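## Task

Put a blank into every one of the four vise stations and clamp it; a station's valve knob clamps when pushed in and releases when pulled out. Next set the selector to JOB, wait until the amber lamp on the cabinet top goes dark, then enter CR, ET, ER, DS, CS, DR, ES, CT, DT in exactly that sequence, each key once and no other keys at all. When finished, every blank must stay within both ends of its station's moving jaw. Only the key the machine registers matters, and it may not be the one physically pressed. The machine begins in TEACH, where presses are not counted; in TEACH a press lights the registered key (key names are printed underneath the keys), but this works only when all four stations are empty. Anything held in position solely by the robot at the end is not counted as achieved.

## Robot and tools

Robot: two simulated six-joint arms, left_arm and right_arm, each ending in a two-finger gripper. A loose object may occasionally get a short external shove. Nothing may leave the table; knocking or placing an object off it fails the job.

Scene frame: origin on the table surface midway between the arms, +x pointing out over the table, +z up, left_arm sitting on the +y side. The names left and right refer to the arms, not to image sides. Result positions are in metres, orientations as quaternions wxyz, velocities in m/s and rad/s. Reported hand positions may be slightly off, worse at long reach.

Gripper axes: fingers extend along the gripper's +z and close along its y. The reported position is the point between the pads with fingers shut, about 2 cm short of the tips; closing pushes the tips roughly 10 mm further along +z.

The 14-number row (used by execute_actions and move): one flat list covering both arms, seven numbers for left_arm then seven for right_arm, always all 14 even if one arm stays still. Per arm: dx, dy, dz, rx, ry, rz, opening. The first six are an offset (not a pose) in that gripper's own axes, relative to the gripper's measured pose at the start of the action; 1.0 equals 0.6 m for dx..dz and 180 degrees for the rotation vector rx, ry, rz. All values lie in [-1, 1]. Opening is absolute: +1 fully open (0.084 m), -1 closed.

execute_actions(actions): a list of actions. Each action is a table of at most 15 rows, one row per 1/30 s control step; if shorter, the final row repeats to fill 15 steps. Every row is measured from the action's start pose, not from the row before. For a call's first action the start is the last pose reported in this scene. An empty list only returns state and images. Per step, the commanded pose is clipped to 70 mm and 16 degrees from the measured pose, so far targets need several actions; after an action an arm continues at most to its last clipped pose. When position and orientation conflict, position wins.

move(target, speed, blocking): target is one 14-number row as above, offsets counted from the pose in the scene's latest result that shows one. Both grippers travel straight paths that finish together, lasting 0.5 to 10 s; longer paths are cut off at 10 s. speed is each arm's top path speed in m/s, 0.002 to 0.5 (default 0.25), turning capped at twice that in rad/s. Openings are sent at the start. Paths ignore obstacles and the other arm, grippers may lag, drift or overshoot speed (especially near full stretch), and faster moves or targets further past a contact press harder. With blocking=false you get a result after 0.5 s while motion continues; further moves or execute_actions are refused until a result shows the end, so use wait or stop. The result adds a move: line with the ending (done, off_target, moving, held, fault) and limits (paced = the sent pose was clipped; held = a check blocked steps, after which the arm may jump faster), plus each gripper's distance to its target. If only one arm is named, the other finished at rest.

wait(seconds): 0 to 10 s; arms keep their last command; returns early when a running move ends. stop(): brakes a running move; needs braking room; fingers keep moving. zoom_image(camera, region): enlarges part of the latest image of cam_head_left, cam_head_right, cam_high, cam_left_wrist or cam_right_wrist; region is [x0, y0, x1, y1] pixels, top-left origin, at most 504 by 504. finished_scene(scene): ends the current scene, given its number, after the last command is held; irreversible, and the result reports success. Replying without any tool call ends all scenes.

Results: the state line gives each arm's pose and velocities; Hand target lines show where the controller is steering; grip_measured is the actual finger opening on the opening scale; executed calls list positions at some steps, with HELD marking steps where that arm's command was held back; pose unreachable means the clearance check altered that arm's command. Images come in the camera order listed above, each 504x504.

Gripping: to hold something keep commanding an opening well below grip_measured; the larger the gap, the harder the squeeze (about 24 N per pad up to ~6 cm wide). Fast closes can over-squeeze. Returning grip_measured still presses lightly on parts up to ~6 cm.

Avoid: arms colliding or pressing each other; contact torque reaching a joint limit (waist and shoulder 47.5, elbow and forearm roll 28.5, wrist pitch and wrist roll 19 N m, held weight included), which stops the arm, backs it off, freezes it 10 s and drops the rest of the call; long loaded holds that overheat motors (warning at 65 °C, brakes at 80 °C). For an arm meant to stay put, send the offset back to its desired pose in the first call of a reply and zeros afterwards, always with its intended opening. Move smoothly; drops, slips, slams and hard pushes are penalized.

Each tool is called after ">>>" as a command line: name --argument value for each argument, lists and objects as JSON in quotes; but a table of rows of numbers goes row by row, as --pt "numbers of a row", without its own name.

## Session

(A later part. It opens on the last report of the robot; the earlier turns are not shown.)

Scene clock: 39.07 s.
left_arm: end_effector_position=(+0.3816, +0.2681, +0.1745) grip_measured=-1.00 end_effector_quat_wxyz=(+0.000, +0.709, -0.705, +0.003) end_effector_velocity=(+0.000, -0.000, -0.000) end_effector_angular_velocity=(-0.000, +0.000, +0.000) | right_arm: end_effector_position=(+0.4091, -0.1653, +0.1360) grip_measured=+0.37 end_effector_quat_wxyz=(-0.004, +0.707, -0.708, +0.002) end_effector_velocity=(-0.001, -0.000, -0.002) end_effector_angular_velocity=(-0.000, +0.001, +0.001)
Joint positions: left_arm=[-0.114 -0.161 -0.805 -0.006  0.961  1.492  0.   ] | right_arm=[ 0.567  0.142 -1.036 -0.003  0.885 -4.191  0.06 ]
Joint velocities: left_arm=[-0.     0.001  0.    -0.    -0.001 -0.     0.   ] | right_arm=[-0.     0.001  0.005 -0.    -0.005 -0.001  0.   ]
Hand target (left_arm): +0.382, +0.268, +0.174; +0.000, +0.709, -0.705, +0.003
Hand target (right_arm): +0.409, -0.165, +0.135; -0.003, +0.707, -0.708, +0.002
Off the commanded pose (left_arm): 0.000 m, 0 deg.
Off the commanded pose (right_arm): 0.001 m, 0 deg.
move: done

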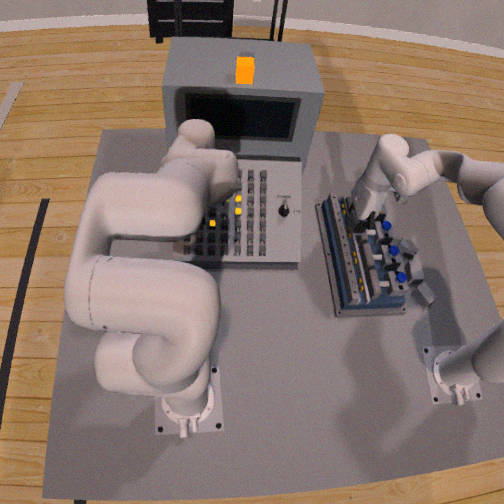

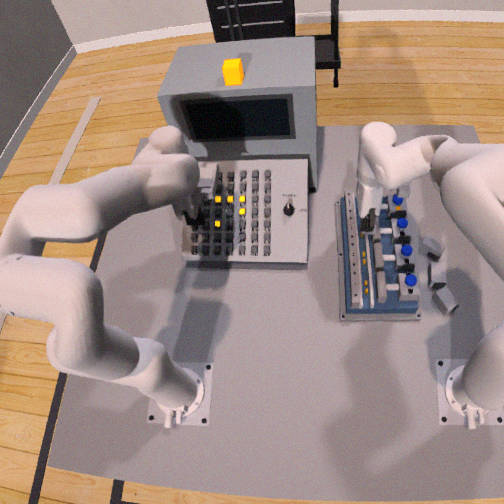

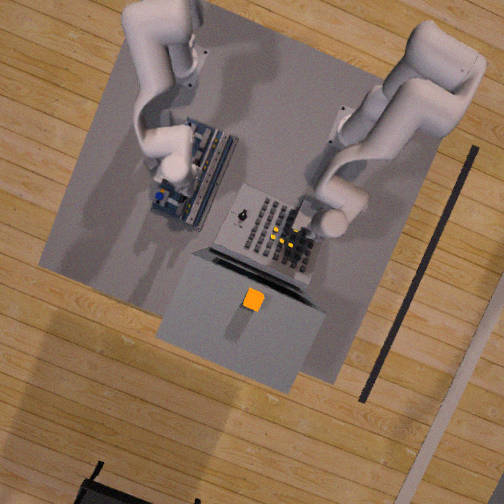

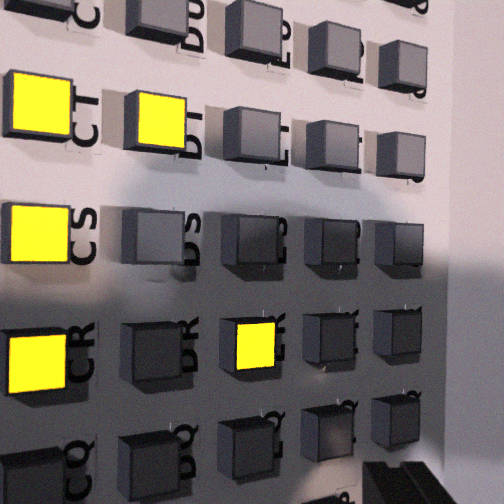

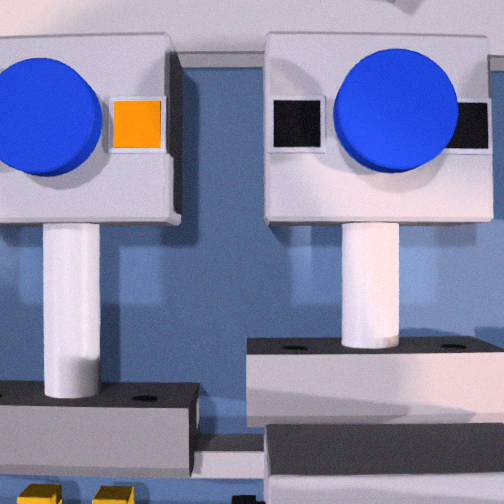

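>>> move --target '[0,0,0,0,0,0,-1,-0.006,0,0.012,0,0,0,0.1]'

>>> move --target '[0,0,0,0,0,0,-1,0,0,0.045,0,0,0,0.1]' --speed 0.04

Scene clock: 40.37 s.
left_arm: end_effector_position=(+0.3816, +0.2681, +0.1745) grip_measured=-1.00 end_effector_quat_wxyz=(+0.000, +0.709, -0.705, +0.003) end_effector_velocity=(+0.000, -0.000, +0.000) end_effector_angular_velocity=(-0.001, -0.001, +0.001) | right_arm: end_effector_position=(+0.4092, -0.1617, +0.1289) grip_measured=+0.37 end_effector_quat_wxyz=(-0.004, +0.707, -0.708, +0.002) end_effector_velocity=(+0.001, +0.001, +0.001) end_effector_angular_velocity=(+0.002, -0.005, +0.001)
Joint positions: left_arm=[-0.114 -0.161 -0.805 -0.006  0.961  1.492  0.   ] | right_arm=[ 0.573  0.159 -1.035 -0.003  0.867 -4.185  0.06 ]
Joint velocities: left_arm=[-0.    -0.     0.    -0.001 -0.001 -0.     0.   ] | right_arm=[ 0.001 -0.001 -0.002 -0.001 -0.003  0.001  0.   ]
Hand target (left_arm): +0.382, +0.268, +0.174; +0.000, +0.709, -0.705, +0.003
Hand target (right_arm): +0.409, -0.162, +0.129; -0.004, +0.707, -0.708, +0.002
Off the commanded pose (left_arm): 0.000 m, 0 deg.
Off the commanded pose (right_arm): 0.000 m, 0 deg.
move: done

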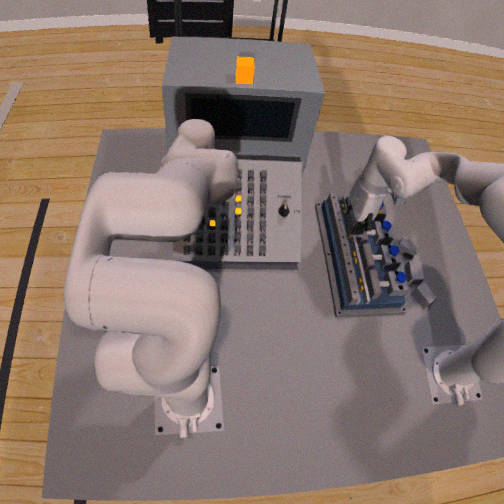

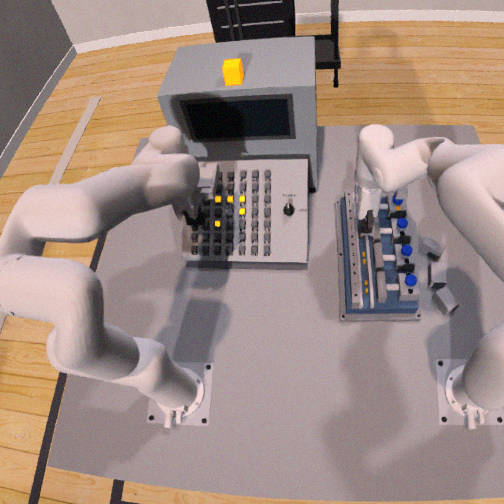

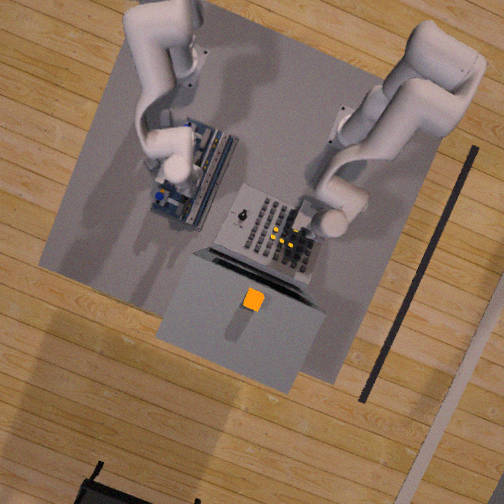

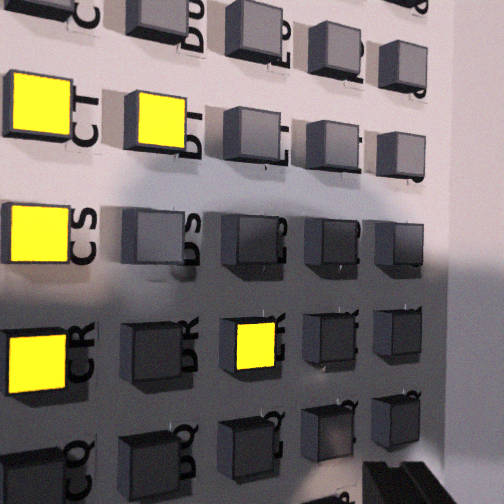

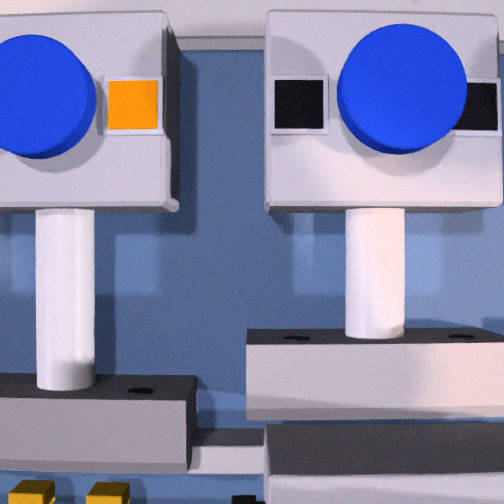

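Scene clock: 41.50 s.
left_arm: end_effector_position=(+0.3816, +0.2681, +0.1745) grip_measured=-1.00 end_effector_quat_wxyz=(+0.000, +0.709, -0.705, +0.003) end_effector_velocity=(+0.000, -0.000, -0.000) end_effector_angular_velocity=(-0.001, -0.000, +0.001) | right_arm: end_effector_position=(+0.4115, -0.1605, +0.1044) grip_measured=+0.37 end_effector_quat_wxyz=(-0.008, +0.706, -0.708, +0.003) end_effector_velocity=(-0.001, -0.001, -0.004) end_effector_angular_velocity=(-0.004, +0.006, -0.000)
Joint positions: left_arm=[-0.114 -0.161 -0.805 -0.006  0.961  1.492  0.   ] | right_arm=[ 0.573  0.204 -1.013 -0.003  0.793 -4.185  0.06 ]
Joint velocities: left_arm=[ 0.     0.     0.    -0.001 -0.001  0.     0.   ] | right_arm=[-0.001  0.007  0.002 -0.001 -0.002 -0.    -0.   ]
Hand target (left_arm): +0.382, +0.268, +0.174; +0.000, +0.709, -0.705, +0.003
Hand target (right_arm): +0.409, -0.162, +0.102; -0.004, +0.707, -0.708, +0.002
Off the commanded pose (left_arm): 0.000 m, 0 deg.
Off the commanded pose (right_arm): 0.003 m, 0 deg.
move: done

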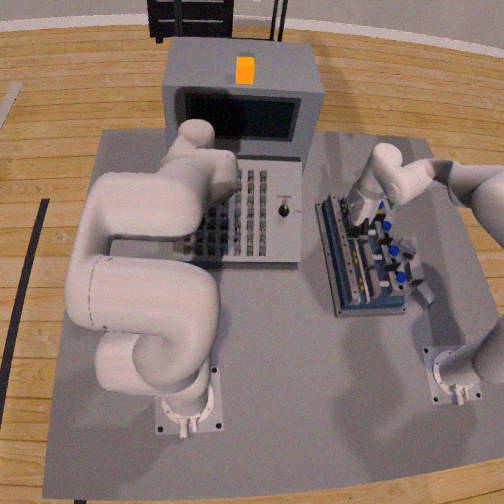

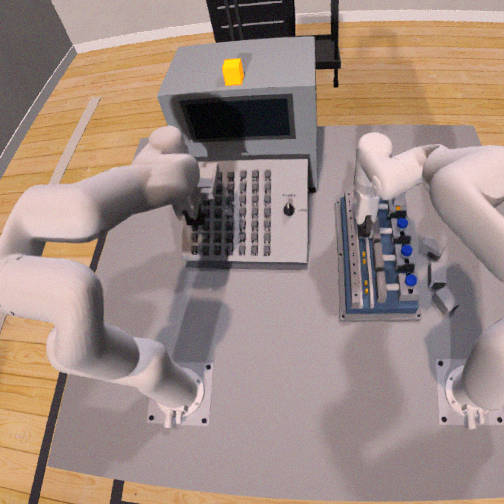

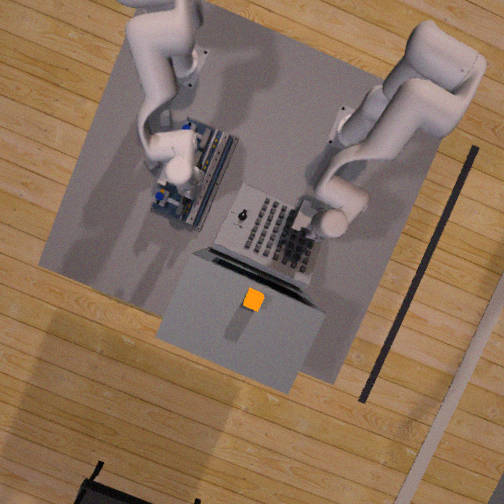

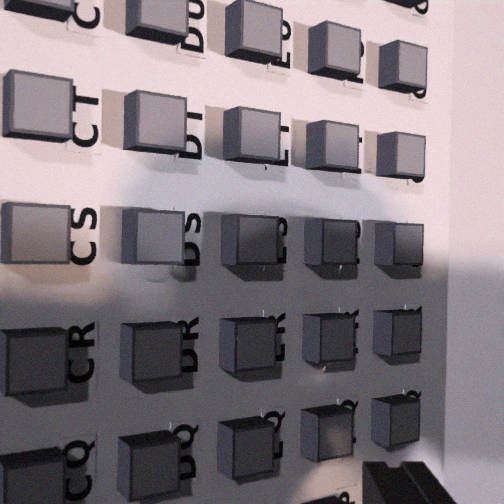

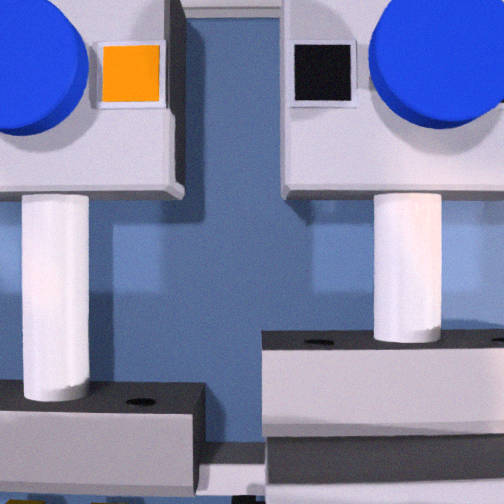

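>>> move --target '[0,0,0,0,0,0,-1,0.001,0.005,-0.002,0.002,0.002,0,0.1]' --speed 0.04

>>> move --target '[0,0,0,0,0,0,-1,0,0,0,0,0,0,0.65]'

>>> move --target '[0,0,0,0,0,0,-1,0,0,-0.09,0,0,0,0.65]'

Scene clock: 42.83 s.
left_arm: end_effector_position=(+0.3816, +0.2681, +0.1745) grip_measured=-1.00 end_effector_quat_wxyz=(+0.000, +0.709, -0.705, +0.003) end_effector_velocity=(+0.000, -0.000, +0.000) end_effector_angular_velocity=(-0.001, -0.001, +0.001) | right_arm: end_effector_position=(+0.4073, -0.1613, +0.1039) grip_measured=+0.37 end_effector_quat_wxyz=(-0.006, +0.707, -0.708, +0.007) end_effector_velocity=(+0.000, +0.000, +0.001) end_effector_angular_velocity=(-0.001, -0.003, -0.000)
Joint positions: left_arm=[-0.114 -0.161 -0.805 -0.006  0.961  1.492  0.   ] | right_arm=[ 0.579  0.194 -0.998 -0.014  0.79  -4.172  0.06 ]
Joint velocities: left_arm=[-0.001 -0.     0.    -0.001 -0.    -0.     0.   ] | right_arm=[ 0.001 -0.002  0.001 -0.003 -0.001  0.003 -0.   ]
Hand target (left_arm): +0.382, +0.268, +0.174; +0.000, +0.709, -0.705, +0.003
Hand target (right_arm): +0.408, -0.161, +0.106; -0.008, +0.706, -0.708, +0.008
Off the commanded pose (left_arm): 0.000 m, 0 deg.
Off the commanded pose (right_arm): 0.002 m, 0 deg.
move: done

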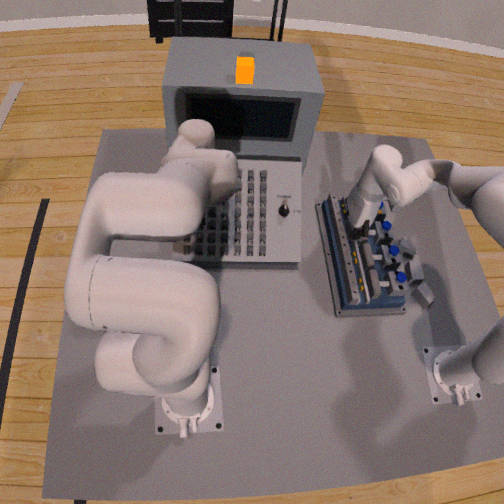

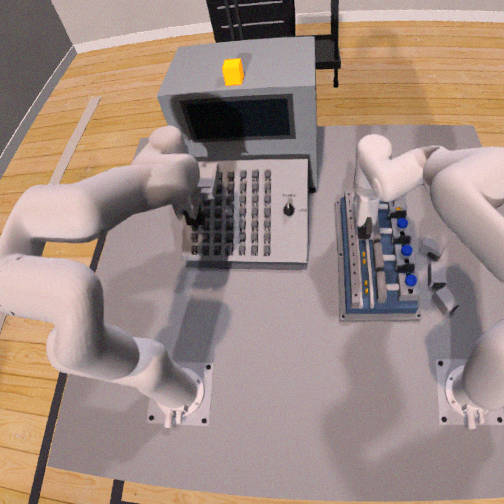

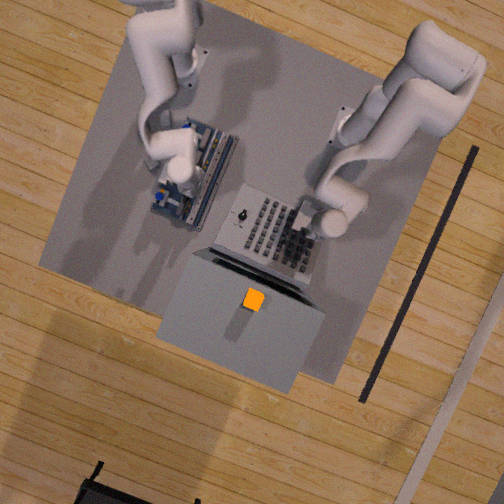

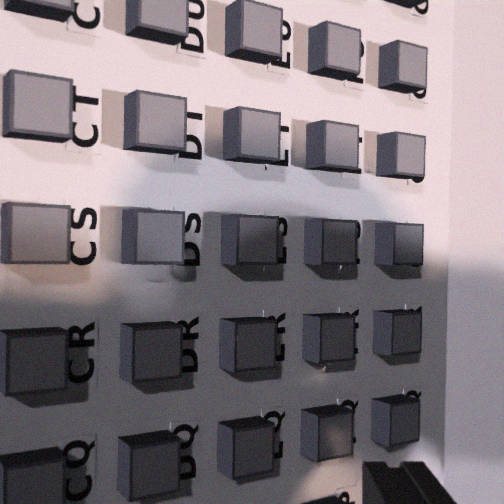

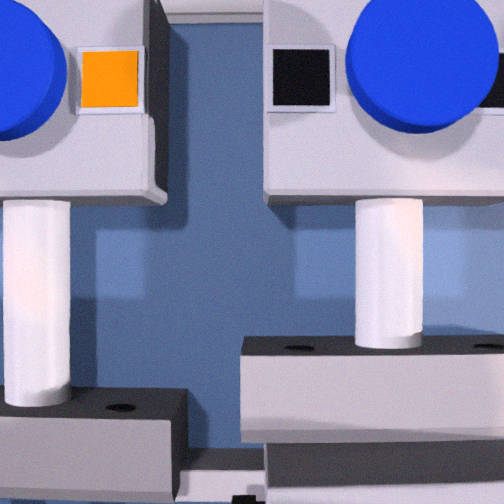

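Scene clock: 43.40 s.
left_arm: end_effector_position=(+0.3816, +0.2681, +0.1745) grip_measured=-1.00 end_effector_quat_wxyz=(+0.000, +0.709, -0.705, +0.003) end_effector_velocity=(-0.000, -0.000, -0.000) end_effector_angular_velocity=(-0.001, +0.001, +0.000) | right_arm: end_effector_position=(+0.4070, -0.1616, +0.1035) grip_measured=+0.65 end_effector_quat_wxyz=(-0.005, +0.707, -0.708, +0.007) end_effector_velocity=(+0.001, +0.001, +0.002) end_effector_angular_velocity=(+0.003, -0.004, +0.000)
Joint positions: left_arm=[-0.114 -0.161 -0.805 -0.006  0.961  1.492  0.   ] | right_arm=[ 0.579  0.194 -0.997 -0.014  0.79  -4.172  0.071]
Joint velocities: left_arm=[-0.    -0.    -0.    -0.001  0.001 -0.     0.   ] | right_arm=[ 0.001 -0.001 -0.002  0.001 -0.002  0.     0.   ]
Hand target (left_arm): +0.382, +0.268, +0.174; +0.000, +0.709, -0.705, +0.003
Hand target (right_arm): +0.407, -0.161, +0.104; -0.006, +0.707, -0.708, +0.007
Off the commanded pose (left_arm): 0.000 m, 0 deg.
Off the commanded pose (right_arm): 0.001 m, 0 deg.
move: done

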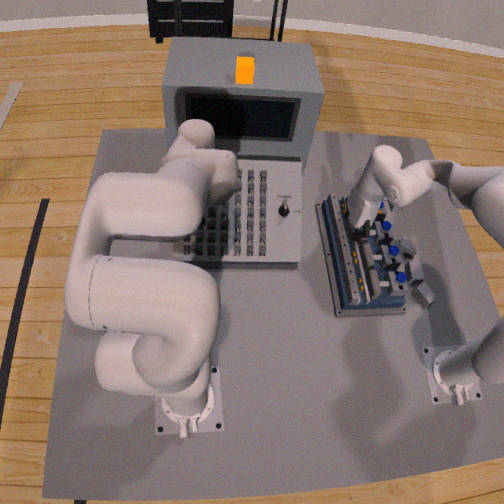

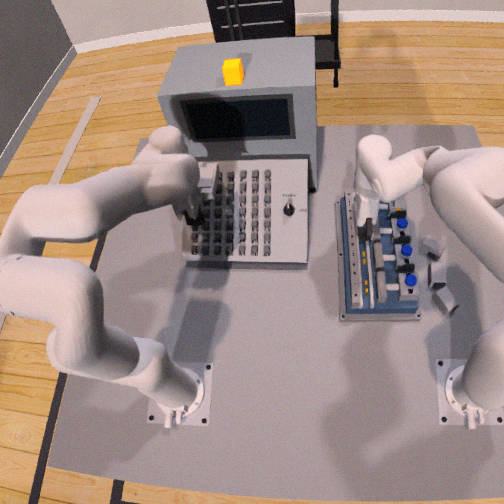

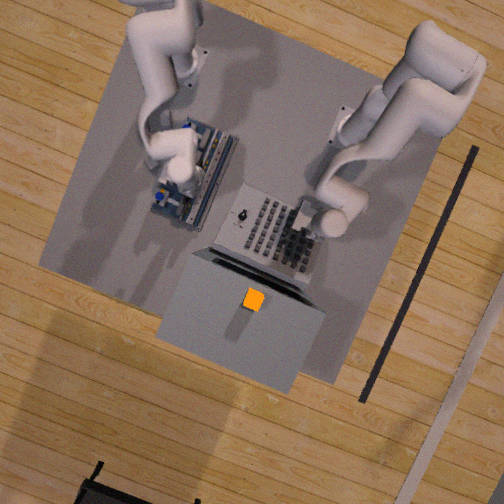

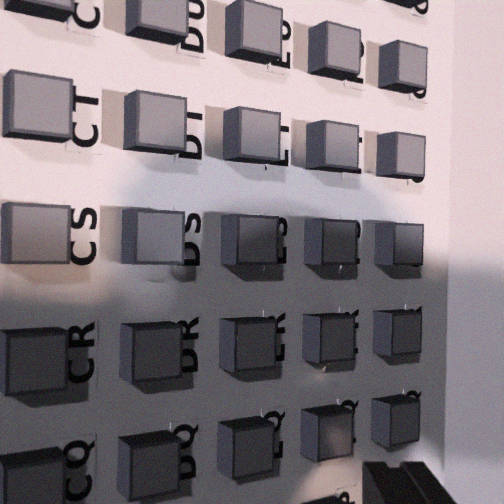

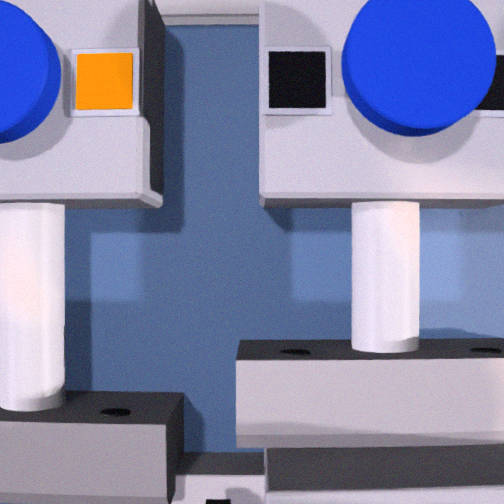

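Scene clock: 44.23 s.
left_arm: end_effector_position=(+0.3816, +0.2681, +0.1745) grip_measured=-1.00 end_effector_quat_wxyz=(+0.000, +0.709, -0.705, +0.003) end_effector_velocity=(-0.000, +0.000, -0.000) end_effector_angular_velocity=(+0.001, +0.001, -0.001) | right_arm: end_effector_position=(+0.4060, -0.1617, +0.1568) grip_measured=+0.65 end_effector_quat_wxyz=(-0.005, +0.707, -0.708, +0.007) end_effector_velocity=(+0.001, +0.001, +0.004) end_effector_angular_velocity=(+0.003, -0.004, -0.000)
Joint positions: left_arm=[-0.114 -0.161 -0.805 -0.006  0.961  1.492  0.   ] | right_arm=[ 0.58   0.107 -1.055 -0.013  0.936 -4.172  0.071]
Joint velocities: left_arm=[-0.     0.001  0.     0.001 -0.     0.     0.   ] | right_arm=[ 0.    -0.004 -0.005  0.     0.004  0.     0.   ]
Hand target (left_arm): +0.382, +0.268, +0.174; +0.000, +0.709, -0.705, +0.003
Hand target (right_arm): +0.406, -0.161, +0.157; -0.005, +0.707, -0.708, +0.007
Off the commanded pose (left_arm): 0.000 m, 0 deg.
Off the commanded pose (right_arm): 0.001 m, 0 deg.
move: done

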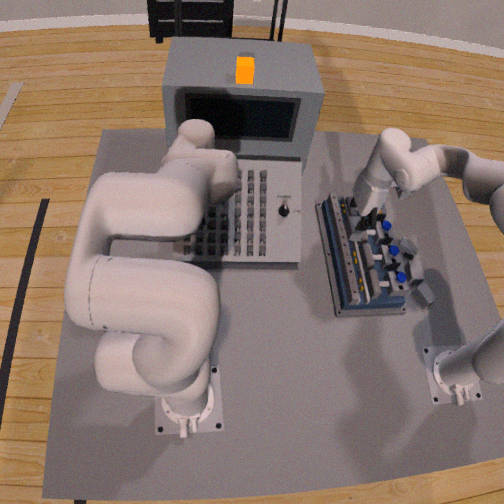

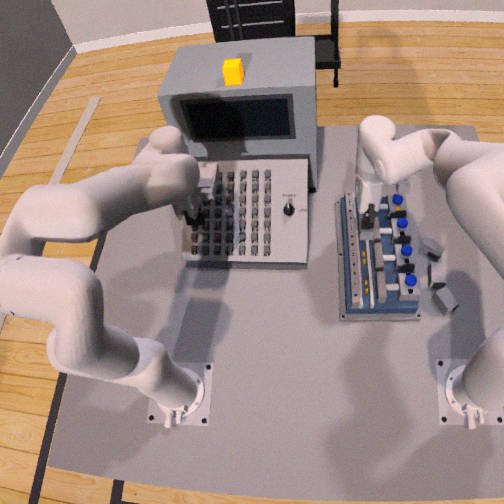

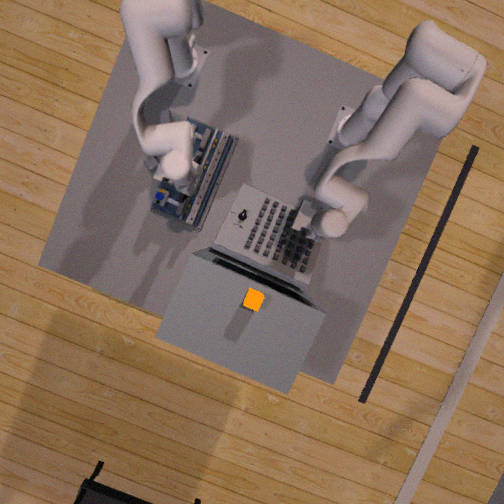

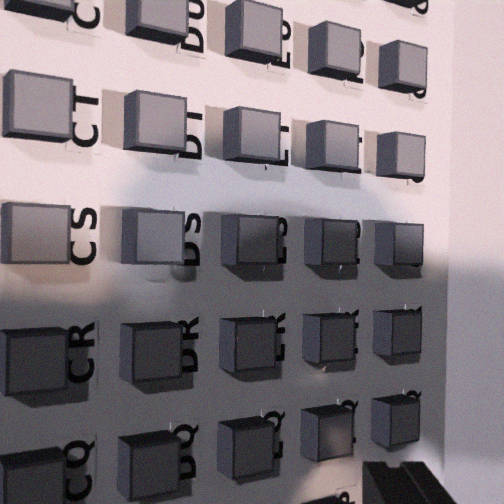

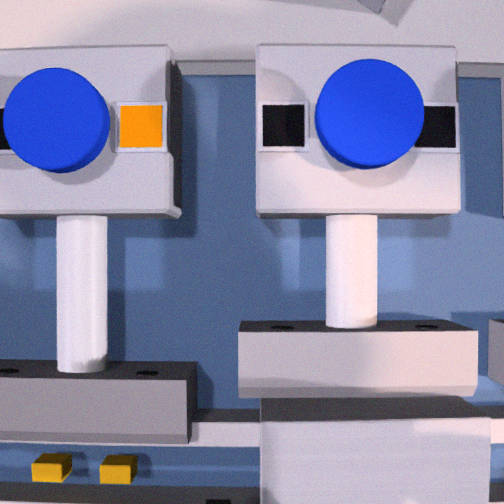

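>>> move --target '[0,0,0,0,0,0,-1,0.172,-0.005,0.012,-0.0054,-0.001,0,-1]'

>>> move --target '[0,0,0,0,0,0,-1,0,0,0.042,0,0,0,-1]' --speed 0.06

Scene clock: 46.53 s.
left_arm: end_effector_position=(+0.3816, +0.2681, +0.1745) grip_measured=-1.00 end_effector_quat_wxyz=(+0.000, +0.709, -0.705, +0.003) end_effector_velocity=(+0.000, -0.000, +0.000) end_effector_angular_velocity=(-0.001, -0.001, -0.000) | right_arm: end_effector_position=(+0.4090, -0.2646, +0.1499) grip_measured=-1.00 end_effector_quat_wxyz=(+0.000, +0.707, -0.707, -0.000) end_effector_velocity=(+0.000, -0.002, +0.000) end_effector_angular_velocity=(+0.001, +0.000, +0.000)
Joint positions: left_arm=[-0.114 -0.161 -0.805 -0.006  0.961  1.492  0.   ] | right_arm=[ 0.372 -0.002 -0.905 -0.     0.907 -4.389  0.   ]
Joint velocities: left_arm=[-0.     0.    -0.    -0.001 -0.001  0.     0.   ] | right_arm=[-0.005 -0.001  0.001  0.001 -0.    -0.006  0.   ]
Hand target (left_arm): +0.382, +0.268, +0.174; +0.000, +0.709, -0.705, +0.003
Hand target (right_arm): +0.409, -0.265, +0.150; +0.000, +0.707, -0.708, -0.000
Off the commanded pose (left_arm): 0.000 m, 0 deg.
Off the commanded pose (right_arm): 0.000 m, 0 deg.
move: done

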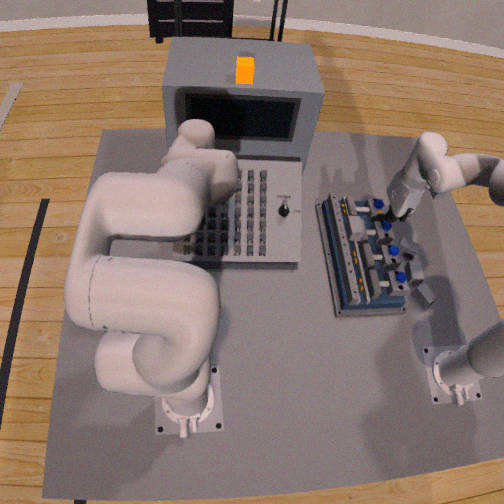

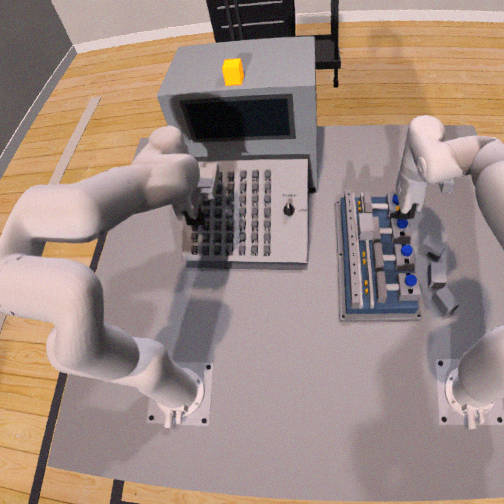

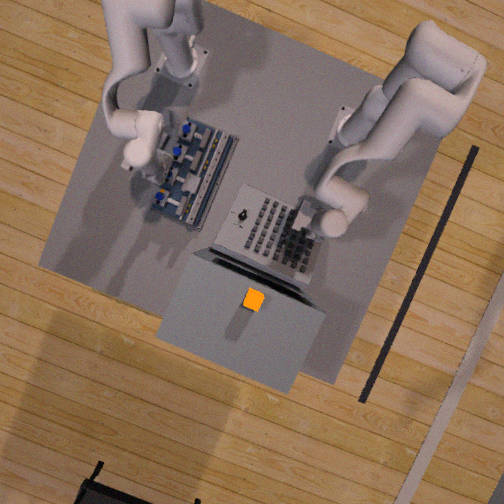

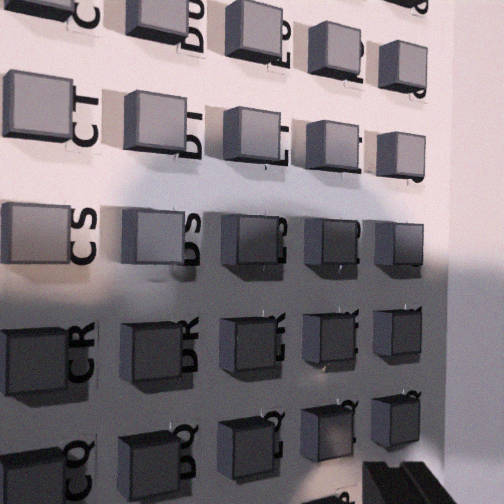

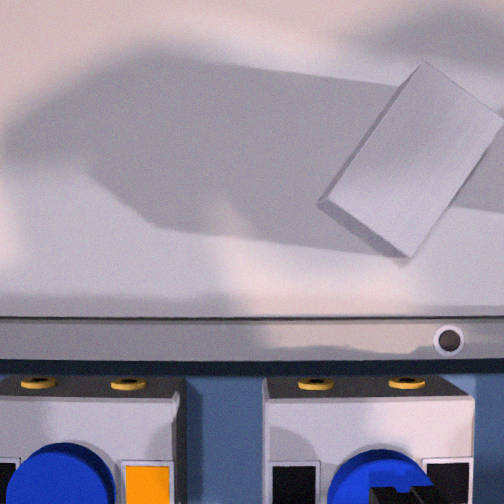

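Scene clock: 47.40 s.
left_arm: end_effector_position=(+0.3816, +0.2681, +0.1745) grip_measured=-1.00 end_effector_quat_wxyz=(+0.000, +0.709, -0.705, +0.003) end_effector_velocity=(+0.000, +0.000, +0.000) end_effector_angular_velocity=(-0.000, -0.000, +0.001) | right_arm: end_effector_position=(+0.4094, -0.2644, +0.1255) grip_measured=-1.00 end_effector_quat_wxyz=(-0.000, +0.707, -0.707, +0.000) end_effector_velocity=(+0.000, -0.000, -0.002) end_effector_angular_velocity=(-0.001, +0.000, -0.000)
Joint positions: left_arm=[-0.114 -0.161 -0.805 -0.006  0.961  1.492  0.   ] | right_arm=[ 0.372  0.039 -0.874  0.     0.834 -4.389  0.   ]
Joint velocities: left_arm=[ 0. -0. -0. -0.  0. -0.  0.] | right_arm=[-0.001  0.004  0.002 -0.    -0.005 -0.     0.   ]
Hand target (left_arm): +0.382, +0.268, +0.174; +0.000, +0.709, -0.705, +0.003
Hand target (right_arm): +0.409, -0.265, +0.125; +0.000, +0.707, -0.707, -0.000
Off the commanded pose (left_arm): 0.000 m, 0 deg.
Off the commanded pose (right_arm): 0.001 m, 0 deg.
move: done

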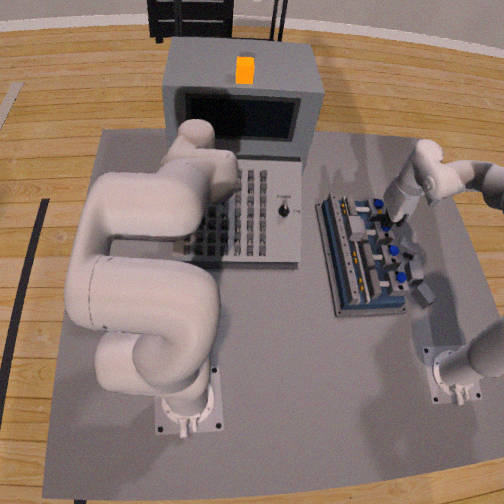

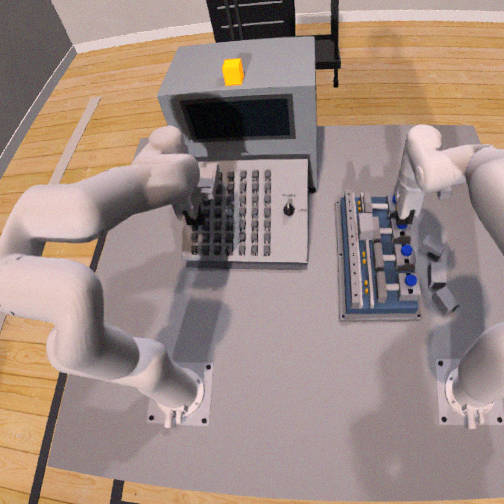

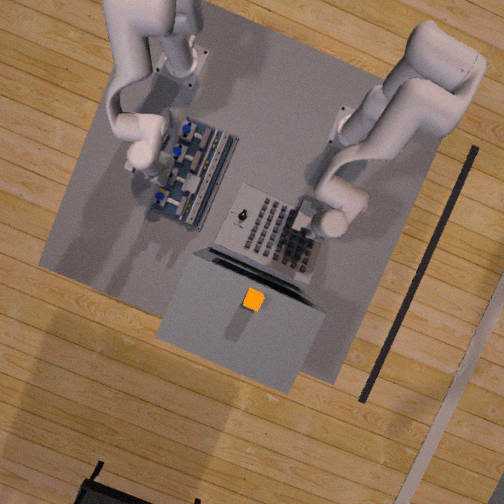

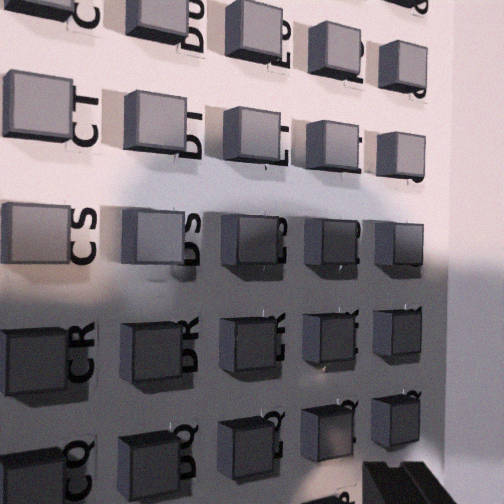

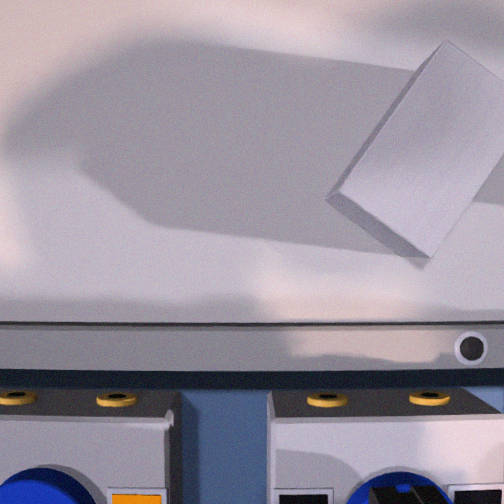

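>>> move --target '[0,0,0,0,0,0,-1,0,0,0.01,0,0,0,-1]' --speed 0.04

>>> move --target '[0,0,0,0,0,0,-1,0,-0.04,-0.04,0,0,0,0]'

>>> move --target '[0,0,0,0,0,0,-1,0,-0.101,0,0,0,0,0]'

Scene clock: 48.60 s.
left_arm: end_effector_position=(+0.3816, +0.2681, +0.1745) grip_measured=-1.00 end_effector_quat_wxyz=(+0.000, +0.709, -0.705, +0.003) end_effector_velocity=(-0.000, +0.000, -0.000) end_effector_angular_velocity=(+0.001, +0.001, -0.000) | right_arm: end_effector_position=(+0.4093, -0.2645, +0.1195) grip_measured=-1.00 end_effector_quat_wxyz=(-0.000, +0.707, -0.707, +0.000) end_effector_velocity=(+0.001, +0.000, -0.001) end_effector_angular_velocity=(+0.000, -0.001, -0.000)
Joint positions: left_arm=[-0.114 -0.161 -0.805 -0.006  0.961  1.492  0.   ] | right_arm=[ 0.372  0.049 -0.868  0.     0.817 -4.389  0.   ]
Joint velocities: left_arm=[-0.     0.001 -0.     0.001  0.001 -0.     0.   ] | right_arm=[-0.     0.002 -0.     0.    -0.003 -0.     0.   ]
Hand target (left_arm): +0.382, +0.268, +0.174; +0.000, +0.709, -0.705, +0.003
Hand target (right_arm): +0.409, -0.264, +0.120; -0.000, +0.707, -0.707, +0.000
Off the commanded pose (left_arm): 0.000 m, 0 deg.
Off the commanded pose (right_arm): 0.000 m, 0 deg.
move: done

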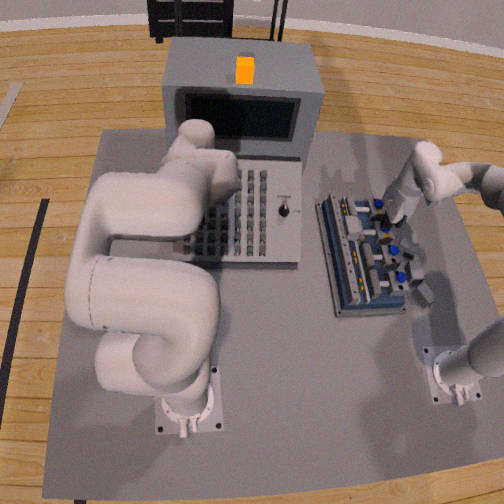

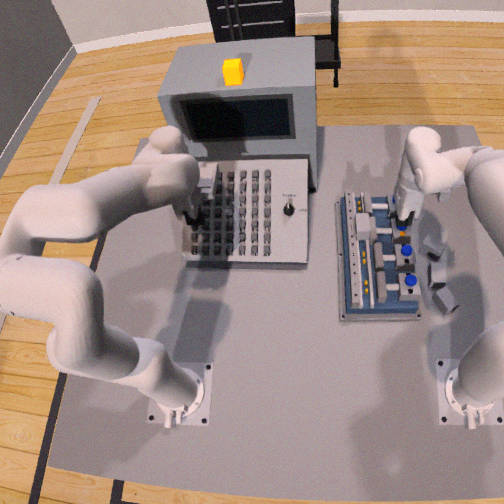

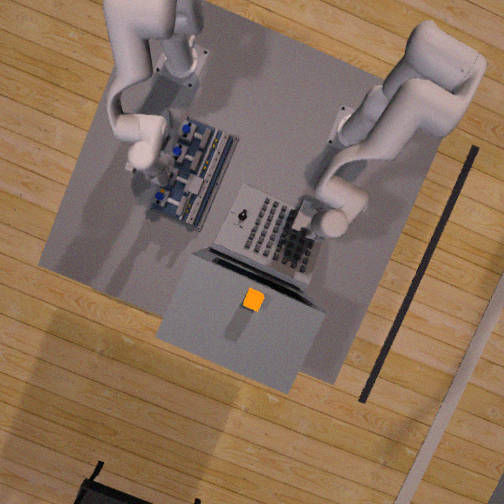

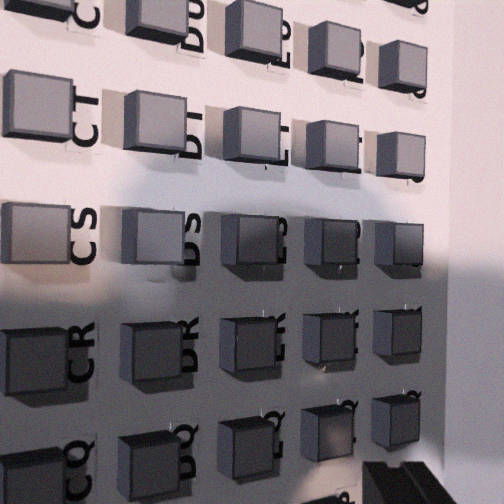

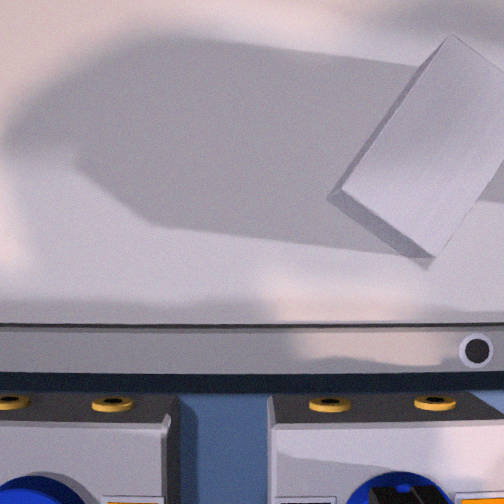

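Scene clock: 49.37 s.
left_arm: end_effector_position=(+0.3816, +0.2681, +0.1745) grip_measured=-1.00 end_effector_quat_wxyz=(+0.000, +0.709, -0.705, +0.003) end_effector_velocity=(+0.000, +0.000, +0.000) end_effector_angular_velocity=(+0.001, -0.001, -0.000) | right_arm: end_effector_position=(+0.4329, -0.2646, +0.1430) grip_measured=-0.01 end_effector_quat_wxyz=(+0.000, +0.707, -0.707, +0.000) end_effector_velocity=(+0.002, -0.000, +0.001) end_effector_angular_velocity=(-0.001, +0.002, -0.000)
Joint positions: left_arm=[-0.114 -0.161 -0.805 -0.006  0.961  1.492  0.   ] | right_arm=[ 0.356  0.081 -0.983 -0.     0.901 -4.405  0.044]
Joint velocities: left_arm=[ 0.    -0.001 -0.     0.001 -0.001 -0.     0.   ] | right_arm=[-0.001  0.004 -0.009 -0.     0.008 -0.001  0.   ]
Hand target (left_arm): +0.382, +0.268, +0.174; +0.000, +0.709, -0.705, +0.003
Hand target (right_arm): +0.433, -0.265, +0.143; -0.000, +0.707, -0.707, +0.000
Off the commanded pose (left_arm): 0.000 m, 0 deg.
Off the commanded pose (right_arm): 0.001 m, 0 deg.
move: done

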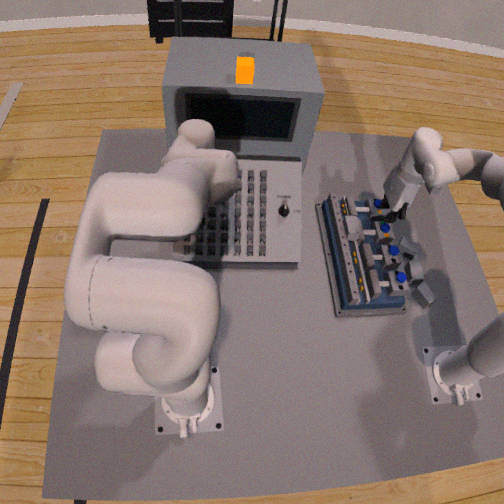

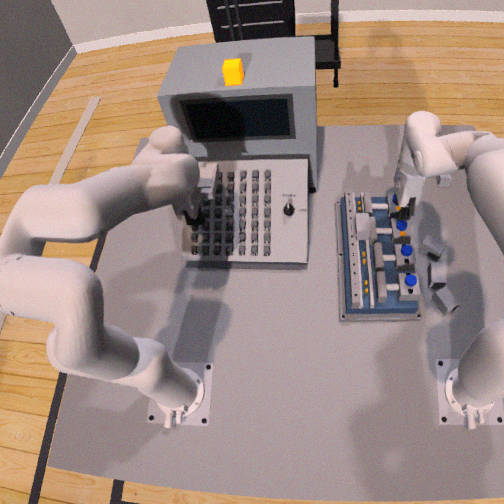

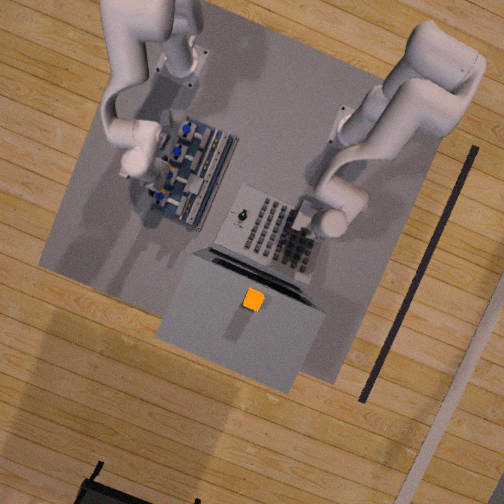

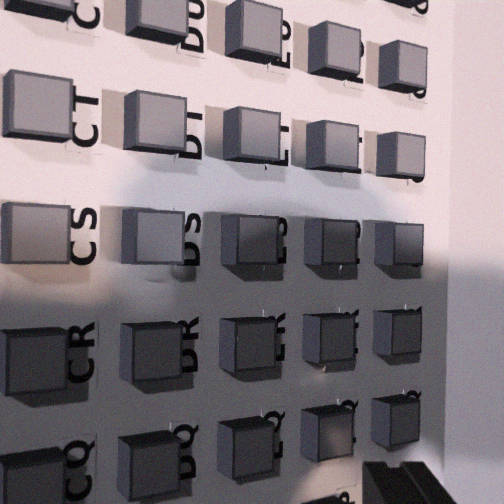

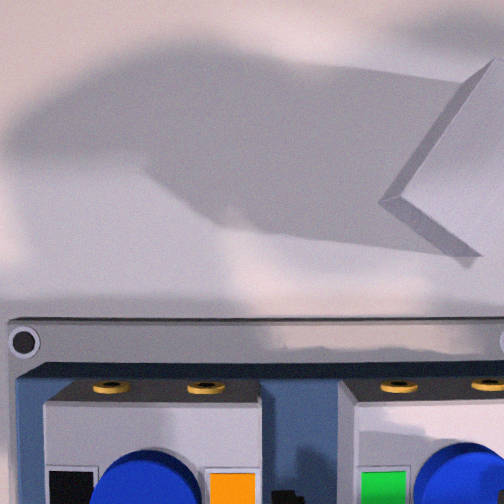

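Scene clock: 50.27 s.
left_arm: end_effector_position=(+0.3816, +0.2681, +0.1745) grip_measured=-1.00 end_effector_quat_wxyz=(+0.000, +0.709, -0.705, +0.003) end_effector_velocity=(-0.000, -0.000, -0.000) end_effector_angular_velocity=(-0.001, +0.001, +0.001) | right_arm: end_effector_position=(+0.4934, -0.2647, +0.1429) grip_measured=-0.01 end_effector_quat_wxyz=(+0.000, +0.707, -0.707, +0.000) end_effector_velocity=(+0.001, -0.001, +0.000) end_effector_angular_velocity=(-0.002, +0.001, +0.001)
Joint positions: left_arm=[-0.114 -0.161 -0.805 -0.006  0.961  1.492  0.   ] | right_arm=[ 0.321  0.265 -1.224 -0.     0.959 -4.44   0.044]
Joint velocities: left_arm=[ 0.     0.001  0.001 -0.001 -0.    -0.     0.   ] | right_arm=[-0.001  0.004 -0.006 -0.002  0.003 -0.001  0.   ]
Hand target (left_arm): +0.382, +0.268, +0.174; +0.000, +0.709, -0.705, +0.003
Hand target (right_arm): +0.494, -0.265, +0.143; +0.000, +0.707, -0.708, +0.000
Off the commanded pose (left_arm): 0.000 m, 0 deg.
Off the commanded pose (right_arm): 0.000 m, 0 deg.
move: done

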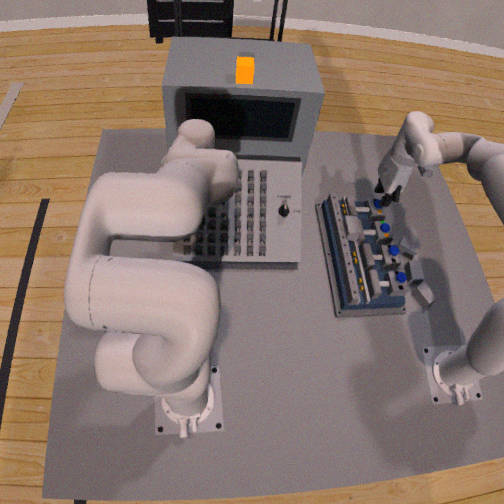

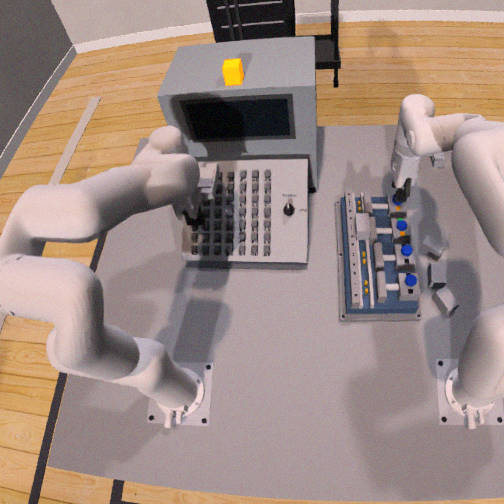

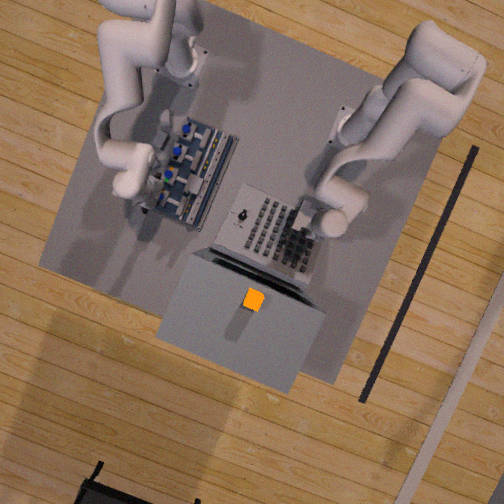

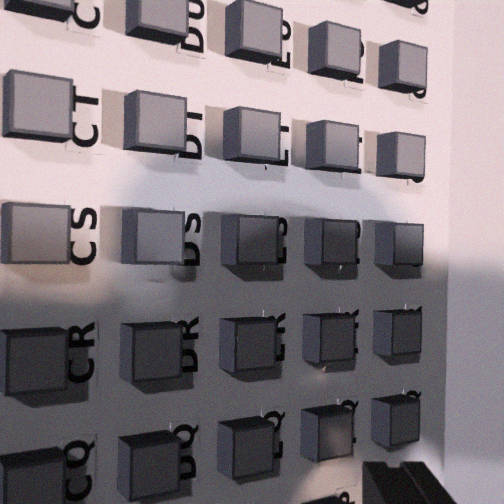

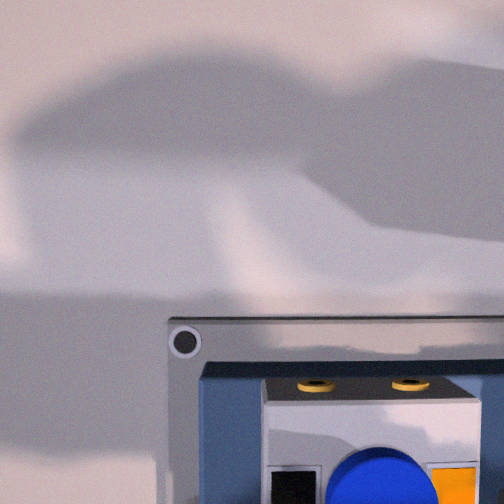

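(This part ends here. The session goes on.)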